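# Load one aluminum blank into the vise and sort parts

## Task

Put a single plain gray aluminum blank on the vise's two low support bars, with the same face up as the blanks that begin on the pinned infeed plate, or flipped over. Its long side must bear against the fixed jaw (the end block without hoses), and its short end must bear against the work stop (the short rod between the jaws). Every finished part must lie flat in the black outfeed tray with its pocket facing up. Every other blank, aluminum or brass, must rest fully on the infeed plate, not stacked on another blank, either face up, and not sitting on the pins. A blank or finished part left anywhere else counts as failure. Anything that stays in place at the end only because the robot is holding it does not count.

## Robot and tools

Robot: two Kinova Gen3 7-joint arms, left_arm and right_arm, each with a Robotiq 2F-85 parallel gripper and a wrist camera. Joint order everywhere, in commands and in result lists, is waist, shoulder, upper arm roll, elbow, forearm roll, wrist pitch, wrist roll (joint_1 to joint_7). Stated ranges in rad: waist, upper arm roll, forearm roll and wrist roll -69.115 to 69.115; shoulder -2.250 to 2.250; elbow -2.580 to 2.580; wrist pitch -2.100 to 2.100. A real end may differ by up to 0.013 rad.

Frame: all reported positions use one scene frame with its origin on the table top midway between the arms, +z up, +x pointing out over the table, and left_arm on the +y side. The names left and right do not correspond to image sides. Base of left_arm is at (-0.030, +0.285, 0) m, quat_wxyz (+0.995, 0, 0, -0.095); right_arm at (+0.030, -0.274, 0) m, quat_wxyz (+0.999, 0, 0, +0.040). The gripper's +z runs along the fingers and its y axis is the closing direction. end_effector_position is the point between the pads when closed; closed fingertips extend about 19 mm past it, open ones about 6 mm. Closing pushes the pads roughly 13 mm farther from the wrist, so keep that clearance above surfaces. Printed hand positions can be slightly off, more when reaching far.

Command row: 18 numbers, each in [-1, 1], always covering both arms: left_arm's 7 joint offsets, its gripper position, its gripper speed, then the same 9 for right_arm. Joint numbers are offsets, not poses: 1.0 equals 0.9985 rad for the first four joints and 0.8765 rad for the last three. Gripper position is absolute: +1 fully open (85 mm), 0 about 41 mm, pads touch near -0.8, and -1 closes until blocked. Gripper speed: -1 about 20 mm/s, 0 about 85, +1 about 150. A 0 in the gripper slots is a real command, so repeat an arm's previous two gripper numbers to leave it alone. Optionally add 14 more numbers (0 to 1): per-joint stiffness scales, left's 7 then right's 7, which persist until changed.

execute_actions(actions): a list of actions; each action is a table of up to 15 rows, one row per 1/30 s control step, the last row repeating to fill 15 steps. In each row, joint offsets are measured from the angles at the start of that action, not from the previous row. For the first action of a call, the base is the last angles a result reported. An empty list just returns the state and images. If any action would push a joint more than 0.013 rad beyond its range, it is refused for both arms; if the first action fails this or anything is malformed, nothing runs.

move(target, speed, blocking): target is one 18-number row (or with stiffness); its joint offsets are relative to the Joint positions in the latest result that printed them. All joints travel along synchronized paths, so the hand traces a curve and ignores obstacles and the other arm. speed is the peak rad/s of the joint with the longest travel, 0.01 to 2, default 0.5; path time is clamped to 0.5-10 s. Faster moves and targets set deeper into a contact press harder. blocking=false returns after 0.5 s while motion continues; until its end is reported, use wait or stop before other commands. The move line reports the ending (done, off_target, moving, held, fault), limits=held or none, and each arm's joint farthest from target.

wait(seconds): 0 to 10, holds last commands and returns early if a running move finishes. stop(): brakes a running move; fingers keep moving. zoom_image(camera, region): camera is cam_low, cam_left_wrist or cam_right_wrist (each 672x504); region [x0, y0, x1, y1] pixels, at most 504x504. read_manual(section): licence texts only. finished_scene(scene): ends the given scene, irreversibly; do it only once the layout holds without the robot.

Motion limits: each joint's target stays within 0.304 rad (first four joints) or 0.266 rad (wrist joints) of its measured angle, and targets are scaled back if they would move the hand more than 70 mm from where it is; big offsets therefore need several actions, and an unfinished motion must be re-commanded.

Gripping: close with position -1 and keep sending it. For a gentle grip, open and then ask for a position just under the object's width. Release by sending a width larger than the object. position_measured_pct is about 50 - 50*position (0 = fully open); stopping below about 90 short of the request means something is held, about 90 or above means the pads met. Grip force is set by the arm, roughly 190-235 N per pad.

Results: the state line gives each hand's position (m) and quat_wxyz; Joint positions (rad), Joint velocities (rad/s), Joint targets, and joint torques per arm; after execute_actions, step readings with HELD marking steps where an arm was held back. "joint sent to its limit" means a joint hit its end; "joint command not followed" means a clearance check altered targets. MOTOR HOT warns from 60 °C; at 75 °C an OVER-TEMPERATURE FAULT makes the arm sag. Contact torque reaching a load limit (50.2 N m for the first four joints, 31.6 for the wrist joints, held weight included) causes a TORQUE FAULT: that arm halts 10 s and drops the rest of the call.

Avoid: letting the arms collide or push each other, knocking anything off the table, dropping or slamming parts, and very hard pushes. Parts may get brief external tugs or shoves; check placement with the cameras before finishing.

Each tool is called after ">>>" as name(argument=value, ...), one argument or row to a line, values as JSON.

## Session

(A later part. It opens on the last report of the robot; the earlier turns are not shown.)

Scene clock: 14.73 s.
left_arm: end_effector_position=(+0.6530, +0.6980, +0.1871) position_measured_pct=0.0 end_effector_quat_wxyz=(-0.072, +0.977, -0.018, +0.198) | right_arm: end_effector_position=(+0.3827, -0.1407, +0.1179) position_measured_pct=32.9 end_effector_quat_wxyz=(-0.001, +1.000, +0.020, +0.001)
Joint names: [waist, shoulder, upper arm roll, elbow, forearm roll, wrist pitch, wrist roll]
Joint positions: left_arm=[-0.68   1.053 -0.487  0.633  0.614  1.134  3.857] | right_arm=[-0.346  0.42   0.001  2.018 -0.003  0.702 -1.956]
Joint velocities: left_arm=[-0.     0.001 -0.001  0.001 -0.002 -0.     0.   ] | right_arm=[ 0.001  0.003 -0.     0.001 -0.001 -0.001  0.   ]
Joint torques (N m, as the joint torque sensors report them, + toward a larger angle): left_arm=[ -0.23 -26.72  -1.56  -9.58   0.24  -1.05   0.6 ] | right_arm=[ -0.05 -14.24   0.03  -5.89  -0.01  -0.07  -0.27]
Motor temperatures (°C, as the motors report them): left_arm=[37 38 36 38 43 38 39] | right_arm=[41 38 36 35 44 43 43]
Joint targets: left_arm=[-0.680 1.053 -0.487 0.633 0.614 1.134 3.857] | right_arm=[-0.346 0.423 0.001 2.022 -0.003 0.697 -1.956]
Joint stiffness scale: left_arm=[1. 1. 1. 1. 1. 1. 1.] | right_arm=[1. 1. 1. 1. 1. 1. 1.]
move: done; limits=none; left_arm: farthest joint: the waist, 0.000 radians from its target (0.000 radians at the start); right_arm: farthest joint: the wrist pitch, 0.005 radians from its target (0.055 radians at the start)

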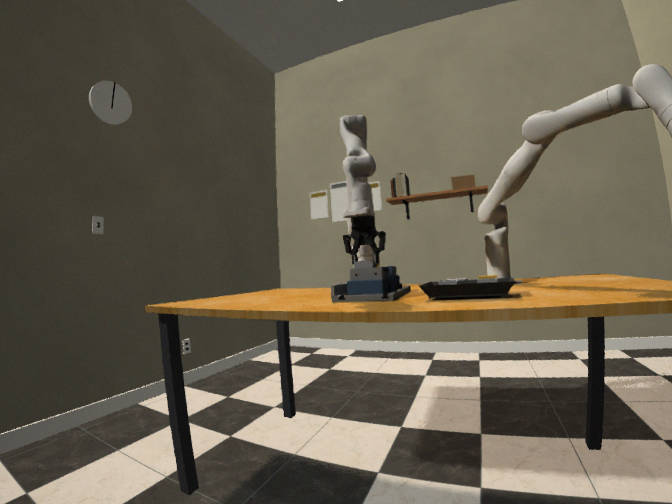

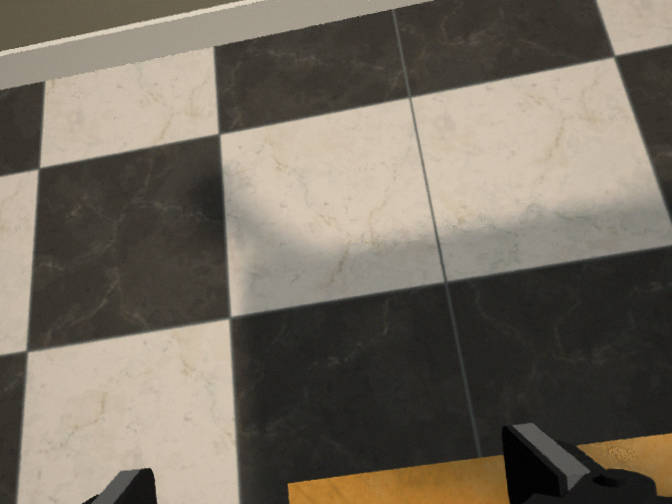

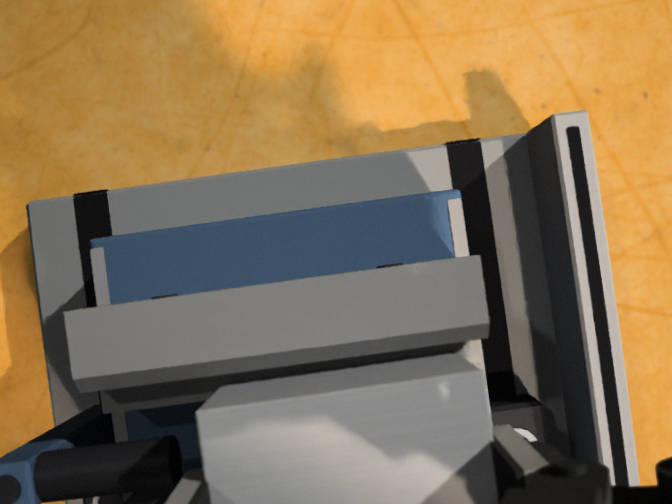

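>>> move(
  target=[0,0,0,0,0,0,0,1,0,-0.023,0.019,0,-0.025,0,0.008,-0.034,-1,-0.5],
  speed=0.03,
)

>>> move(
  target=[0,0,0,0,0,0,0,1,0,-0.012,0.009,0,-0.014,0,0.004,-0.014,-1,-0.5],
  speed=0.02,
)

Scene clock: 16.13 s.
left_arm: end_effector_position=(+0.6530, +0.6980, +0.1871) position_measured_pct=0.0 end_effector_quat_wxyz=(-0.072, +0.977, -0.018, +0.198) | right_arm: end_effector_position=(+0.3856, -0.1307, +0.1156) position_measured_pct=32.9 end_effector_quat_wxyz=(-0.001, +1.000, +0.020, -0.000)
Joint names: [waist, shoulder, upper arm roll, elbow, forearm roll, wrist pitch, wrist roll]
Joint positions: left_arm=[-0.68   1.053 -0.487  0.633  0.614  1.134  3.857] | right_arm=[-0.367  0.437  0.001  1.999 -0.003  0.706 -1.976]
Joint velocities: left_arm=[-0.    -0.     0.    -0.001 -0.     0.    -0.   ] | right_arm=[-0.002  0.001  0.    -0.001 -0.001  0.    -0.002]
Joint torques (N m, as the joint torque sensors report them, + toward a larger angle): left_arm=[ -0.25 -26.6   -1.74  -9.43   0.1   -1.02   0.71] | right_arm=[ -0.13 -14.13  -0.35  -6.35  -0.14  -0.54  -0.35]
Motor temperatures (°C, as the motors report them): left_arm=[37 38 36 38 43 38 39] | right_arm=[41 38 36 35 44 43 43]
Joint targets: left_arm=[-0.680 1.053 -0.487 0.633 0.614 1.134 3.857] | right_arm=[-0.369 0.439 0.001 1.993 -0.003 0.709 -1.985]
Joint stiffness scale: left_arm=[1. 1. 1. 1. 1. 1. 1.] | right_arm=[1. 1. 1. 1. 1. 1. 1.]
move: done; limits=none; left_arm: farthest joint: the waist, 0.000 radians from its target (0.000 radians at the start); right_arm: farthest joint: the wrist roll, 0.010 radians from its target (0.030 radians at the start)

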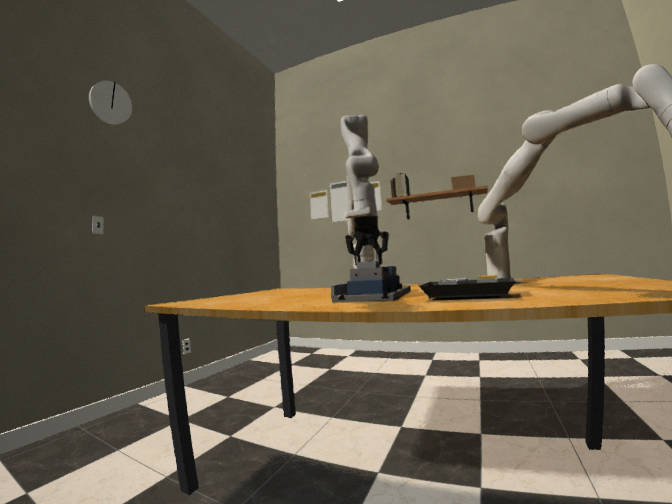

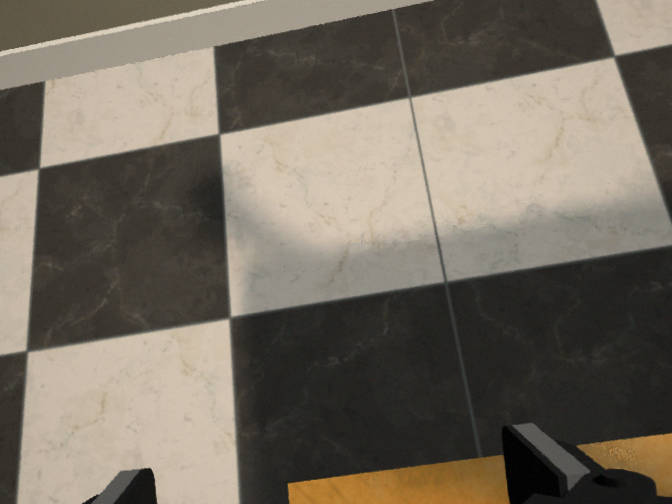

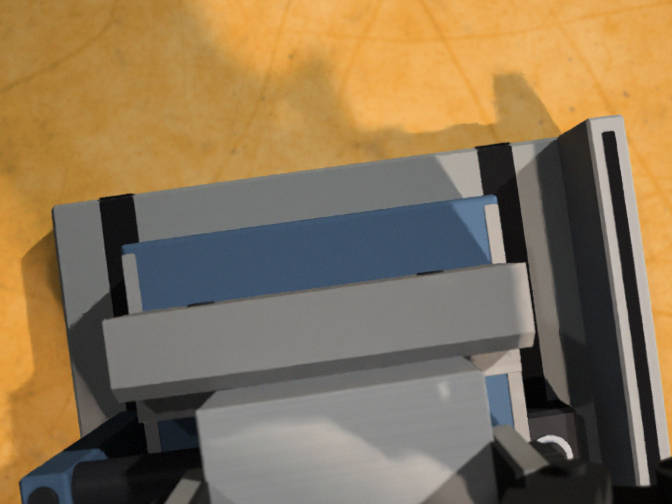

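Scene clock: 17.07 s.
left_arm: end_effector_position=(+0.6530, +0.6980, +0.1871) position_measured_pct=0.0 end_effector_quat_wxyz=(-0.072, +0.977, -0.018, +0.198) | right_arm: end_effector_position=(+0.3854, -0.1274, +0.1155) position_measured_pct=32.9 end_effector_quat_wxyz=(+0.000, +1.000, +0.022, -0.002)
Joint names: [waist, shoulder, upper arm roll, elbow, forearm roll, wrist pitch, wrist roll]
Joint positions: left_arm=[-0.68   1.053 -0.487  0.633  0.614  1.134  3.857] | right_arm=[-0.375  0.44   0.001  1.992 -0.003  0.712 -1.979]
Joint velocities: left_arm=[ 0.    -0.001 -0.    -0.003  0.001  0.001 -0.001] | right_arm=[-0.001  0.     0.    -0.001  0.001  0.002 -0.001]
Joint torques (N m, as the joint torque sensors report them, + toward a larger angle): left_arm=[ -0.13 -26.51  -1.86  -9.62   0.34  -1.03   0.71] | right_arm=[ -1.91 -11.49  -1.82  -7.21  -0.49  -1.71  -0.15]
Motor temperatures (°C, as the motors report them): left_arm=[37 38 36 38 43 38 39] | right_arm=[41 38 36 35 44 43 43]
Joint targets: left_arm=[-0.680 1.053 -0.487 0.633 0.614 1.134 3.857] | right_arm=[-0.379 0.446 0.001 1.985 -0.003 0.709 -1.988]
Joint stiffness scale: left_arm=[1. 1. 1. 1. 1. 1. 1.] | right_arm=[1. 1. 1. 1. 1. 1. 1.]
move: done; limits=none; left_arm: farthest joint: the waist, 0.000 radians from its target (0.000 radians at the start); right_arm: farthest joint: the wrist roll, 0.009 radians from its target (0.012 radians at the start)

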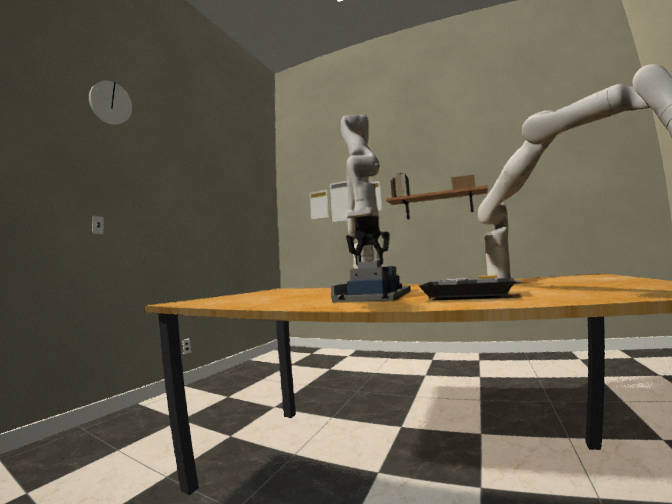

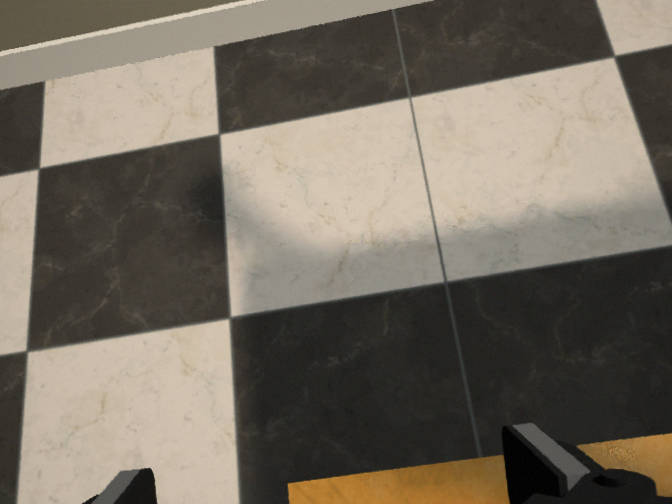

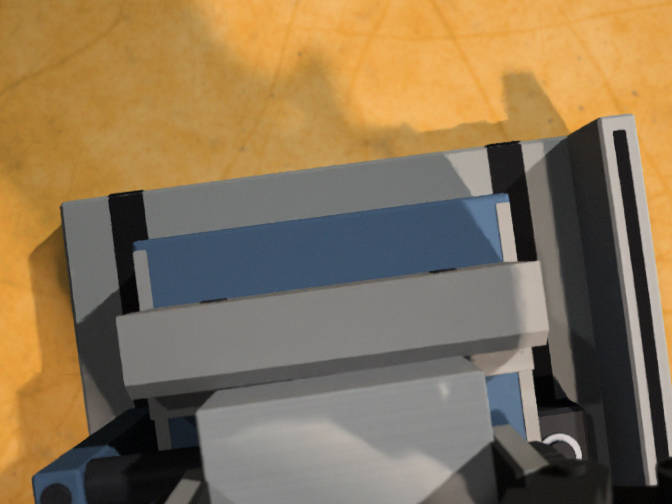

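Unclear whether it has reached the stop, so I'll push once more.

>>> move(
  target=[0,0,0,0,0,0,0,1,0,-0.012,0.005,0,-0.014,0,0.0,-0.02,-1,-0.5],
  speed=0.02,
)

Scene clock: 18.23 s.
left_arm: end_effector_position=(+0.6530, +0.6980, +0.1871) position_measured_pct=0.0 end_effector_quat_wxyz=(-0.072, +0.977, -0.018, +0.198) | right_arm: end_effector_position=(+0.3853, -0.1269, +0.1157) position_measured_pct=32.9 end_effector_quat_wxyz=(+0.002, +1.000, +0.019, -0.003)
Joint names: [waist, shoulder, upper arm roll, elbow, forearm roll, wrist pitch, wrist roll]
Joint positions: left_arm=[-0.68   1.053 -0.487  0.633  0.614  1.134  3.857] | right_arm=[-0.38   0.442  0.004  1.989 -0.002  0.718 -1.987]
Joint velocities: left_arm=[-0.    -0.001  0.001  0.002  0.    -0.001  0.   ] | right_arm=[-0.001  0.     0.001 -0.001  0.001 -0.    -0.002]
Joint torques (N m, as the joint torque sensors report them, + toward a larger angle): left_arm=[ -0.12 -26.48  -1.61  -9.46   0.17  -1.01   0.62] | right_arm=[ -4.44 -12.85  -4.52  -8.85  -2.06  -2.7   -0.39]
Motor temperatures (°C, as the motors report them): left_arm=[37 38 36 38 43 38 39] | right_arm=[41 38 36 35 44 43 43]
Joint targets: left_arm=[-0.680 1.053 -0.487 0.633 0.614 1.134 3.857] | right_arm=[-0.387 0.445 0.001 1.978 -0.003 0.712 -1.997]
Joint stiffness scale: left_arm=[1. 1. 1. 1. 1. 1. 1.] | right_arm=[1. 1. 1. 1. 1. 1. 1.]
move: done; limits=none; left_arm: farthest joint: the waist, 0.000 radians from its target (0.000 radians at the start); right_arm: farthest joint: the elbow, 0.010 radians from its target (0.014 radians at the start)

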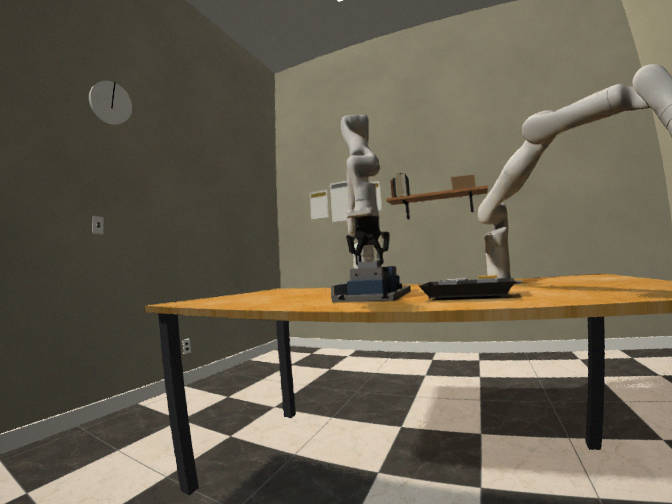

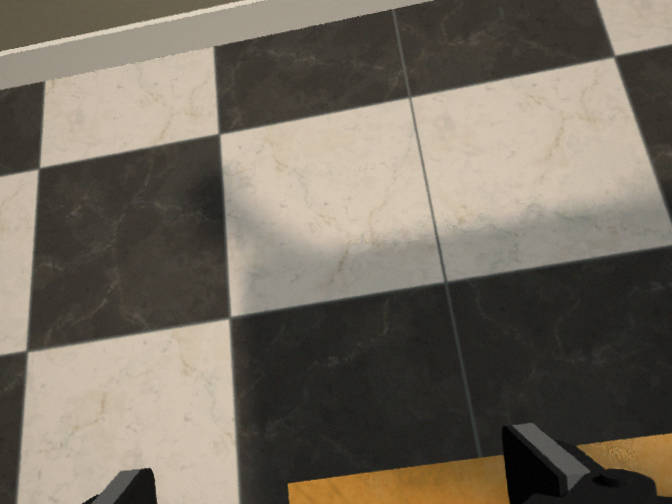

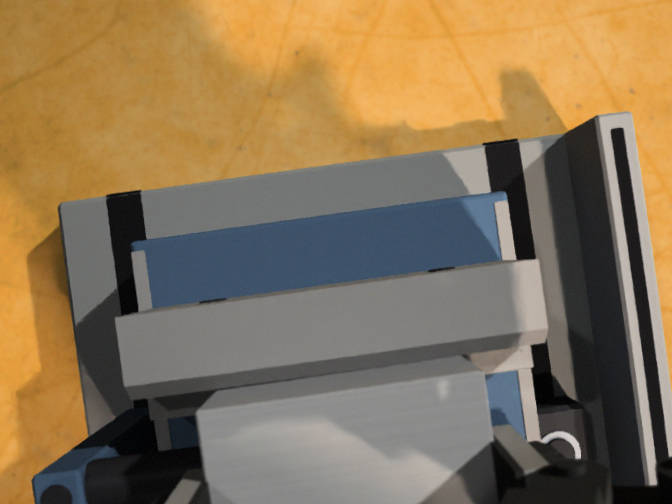

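>>> move(
  target=[0,0,0,0,0,0,0,1,0,0,0,0,0,0,0,0,0.8,-0.6],
)

>>> move(
  target=[0,0,0,0,0,0,0,1,0,0,-0.06,0,-0.04,0,0.11,0,0.8,-0.5],
  speed=0.2,
)

>>> move(
  target=[0,0,0,0,0,0,0,1,0,-0.1,-0.12,0,0,0,0.13,-0.1,0.8,-0.5],
  speed=0.3,
)

Scene clock: 19.20 s.
left_arm: end_effector_position=(+0.6530, +0.6980, +0.1871) position_measured_pct=0.0 end_effector_quat_wxyz=(-0.072, +0.977, -0.018, +0.198) | right_arm: end_effector_position=(+0.3852, -0.1273, +0.1157) position_measured_pct=9.9 end_effector_quat_wxyz=(+0.002, +1.000, +0.019, -0.003)
Joint names: [waist, shoulder, upper arm roll, elbow, forearm roll, wrist pitch, wrist roll]
Joint positions: left_arm=[-0.68   1.053 -0.487  0.633  0.614  1.134  3.857] | right_arm=[-0.38   0.442  0.005  1.988 -0.002  0.718 -1.987]
Joint velocities: left_arm=[-0.    -0.    -0.     0.    -0.     0.001 -0.001] | right_arm=[ 0.    -0.    -0.     0.001 -0.001 -0.    -0.001]
Joint torques (N m, as the joint torque sensors report them, + toward a larger angle): left_arm=[ -0.18 -26.61  -1.65  -9.53   0.22  -1.03   0.61] | right_arm=[ -0.03 -13.77  -0.15  -5.32  -0.02  -0.02  -0.48]
Motor temperatures (°C, as the motors report them): left_arm=[37 38 36 38 43 38 39] | right_arm=[41 38 36 35 44 43 43]
Joint targets: left_arm=[-0.680 1.053 -0.487 0.633 0.614 1.134 3.857] | right_arm=[-0.380 0.442 0.004 1.989 -0.002 0.718 -1.987]
Joint stiffness scale: left_arm=[1. 1. 1. 1. 1. 1. 1.] | right_arm=[1. 1. 1. 1. 1. 1. 1.]
move: done; limits=none; left_arm: farthest joint: the waist, 0.000 radians from its target (0.000 radians at the start); right_arm: farthest joint: the upper arm roll, 0.001 radians from its target (0.001 radians at the start)

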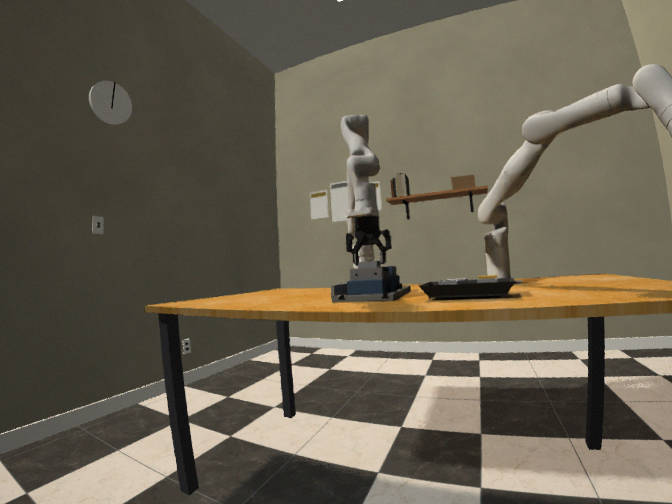

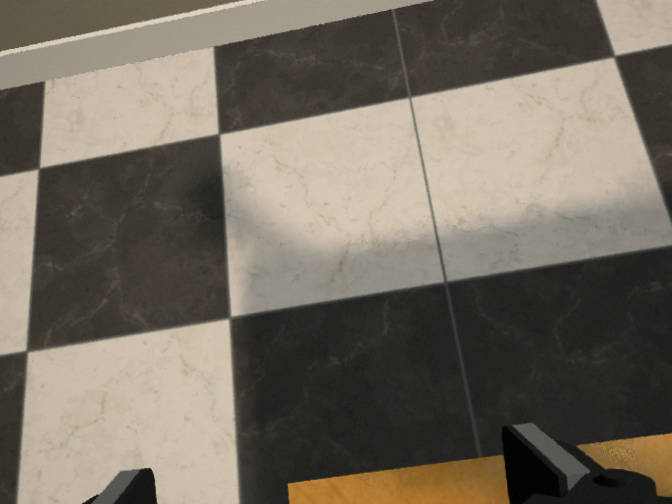

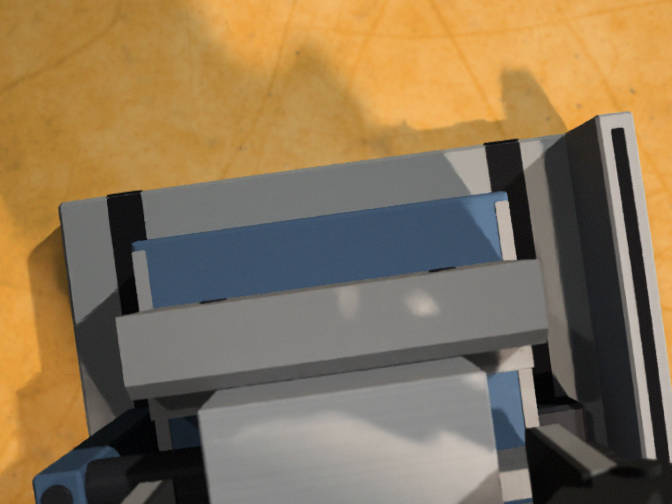

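Scene clock: 20.13 s.
left_arm: end_effector_position=(+0.6530, +0.6980, +0.1871) position_measured_pct=0.0 end_effector_quat_wxyz=(-0.072, +0.977, -0.018, +0.198) | right_arm: end_effector_position=(+0.3846, -0.1274, +0.1454) position_measured_pct=9.9 end_effector_quat_wxyz=(+0.001, +1.000, +0.019, -0.003)
Joint names: [waist, shoulder, upper arm roll, elbow, forearm roll, wrist pitch, wrist roll]
Joint positions: left_arm=[-0.68   1.053 -0.487  0.633  0.614  1.134  3.857] | right_arm=[-0.38   0.385  0.005  1.953 -0.002  0.81  -1.987]
Joint velocities: left_arm=[-0.     0.001  0.    -0.001 -0.    -0.001 -0.   ] | right_arm=[-0.    -0.003  0.    -0.     0.001  0.    -0.   ]
Joint torques (N m, as the joint torque sensors report them, + toward a larger angle): left_arm=[ -0.34 -26.64  -1.63  -9.49   0.3   -1.02   0.61] | right_arm=[ -0.17 -13.06  -0.15  -5.98  -0.06   0.07  -0.29]
Motor temperatures (°C, as the motors report them): left_arm=[37 38 36 38 43 38 39] | right_arm=[41 38 36 35 44 43 43]
Joint targets: left_arm=[-0.680 1.053 -0.487 0.633 0.614 1.134 3.857] | right_arm=[-0.380 0.382 0.005 1.949 -0.002 0.815 -1.987]
Joint stiffness scale: left_arm=[1. 1. 1. 1. 1. 1. 1.] | right_arm=[1. 1. 1. 1. 1. 1. 1.]
move: done; limits=none; left_arm: farthest joint: the waist, 0.000 radians from its target (0.000 radians at the start); right_arm: farthest joint: the elbow, 0.005 radians from its target (0.040 radians at the start)

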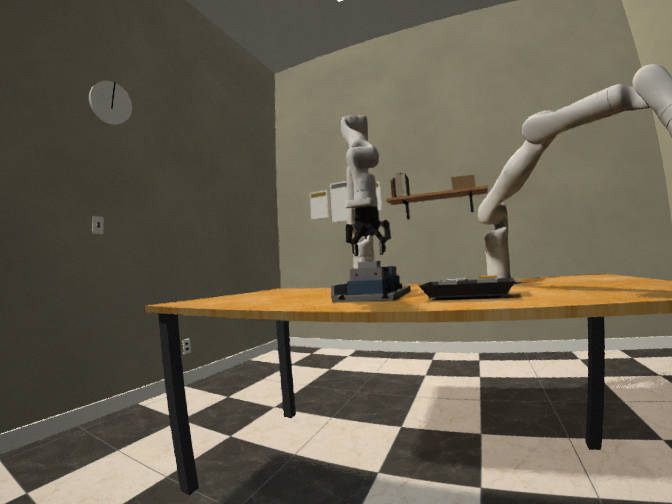

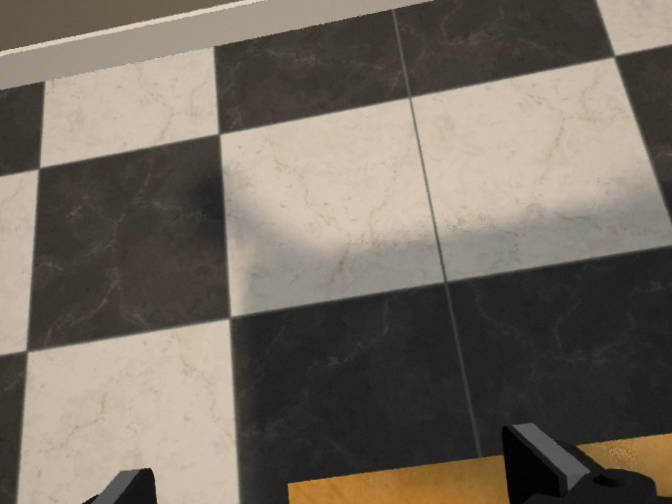

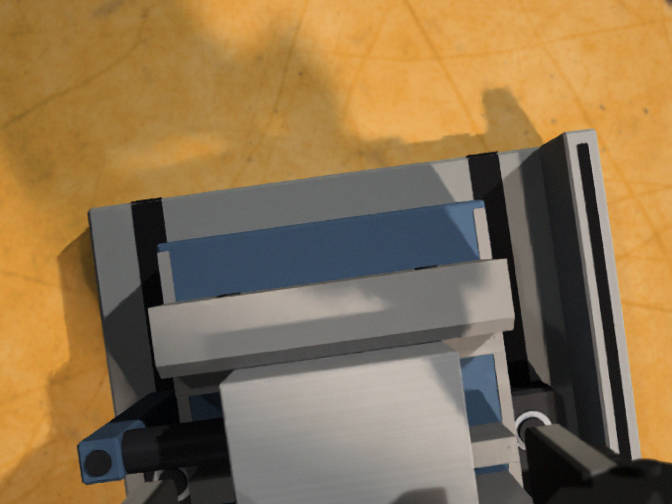

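Scene clock: 21.13 s.
left_arm: end_effector_position=(+0.6530, +0.6980, +0.1871) position_measured_pct=0.0 end_effector_quat_wxyz=(-0.072, +0.977, -0.018, +0.198) | right_arm: end_effector_position=(+0.3514, -0.1041, +0.1891) position_measured_pct=9.9 end_effector_quat_wxyz=(-0.001, +1.000, +0.029, +0.001)
Joint names: [waist, shoulder, upper arm roll, elbow, forearm roll, wrist pitch, wrist roll]
Joint positions: left_arm=[-0.68   1.053 -0.487  0.633  0.614  1.134  3.857] | right_arm=[-0.477  0.267  0.005  1.953 -0.002  0.919 -2.065]
Joint velocities: left_arm=[ 0.    -0.     0.     0.001  0.001 -0.001 -0.   ] | right_arm=[-0.002 -0.003 -0.     0.001  0.    -0.001 -0.001]
Joint torques (N m, as the joint torque sensors report them, + toward a larger angle): left_arm=[ -0.25 -26.76  -1.65  -9.31   0.34  -1.04   0.64] | right_arm=[  0.27 -11.45  -0.14  -6.6   -0.02   0.    -0.3 ]
Motor temperatures (°C, as the motors report them): left_arm=[37 38 36 38 43 38 39] | right_arm=[41 38 36 35 44 43 43]
Joint targets: left_arm=[-0.680 1.053 -0.487 0.633 0.614 1.134 3.857] | right_arm=[-0.479 0.265 0.005 1.953 -0.002 0.924 -2.075]
Joint stiffness scale: left_arm=[1. 1. 1. 1. 1. 1. 1.] | right_arm=[1. 1. 1. 1. 1. 1. 1.]
move: done; limits=none; left_arm: farthest joint: the waist, 0.000 radians from its target (0.000 radians at the start); right_arm: farthest joint: the wrist roll, 0.010 radians from its target (0.088 radians at the start)

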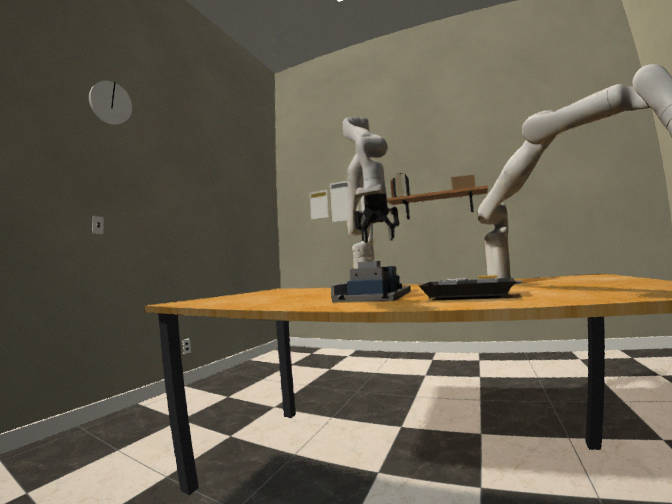

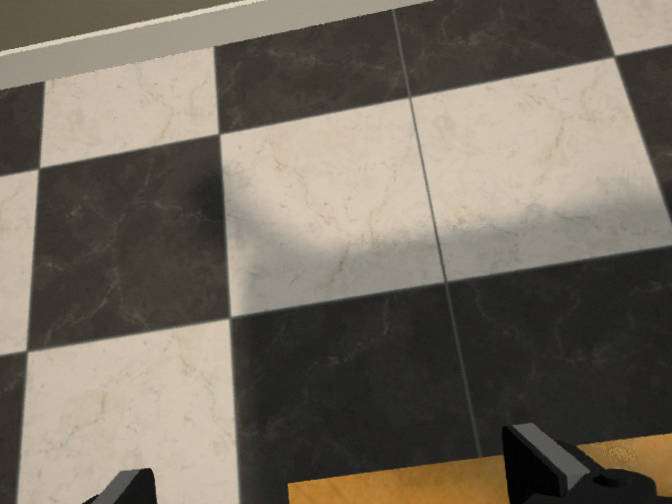

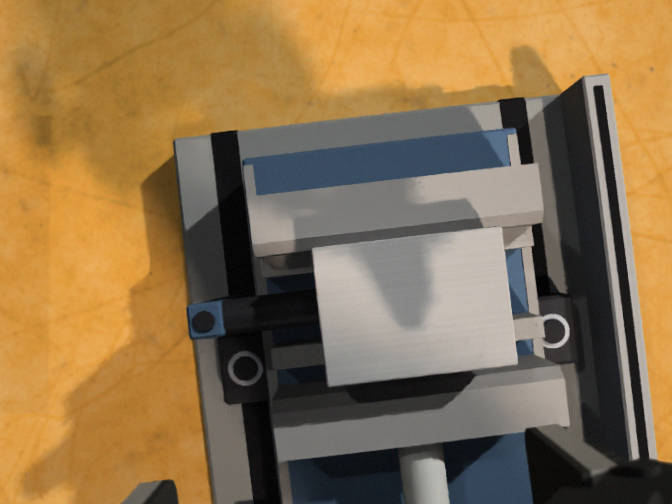

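>>> finished_scene(
  scene=2,
)

The scene is finished: the task was done.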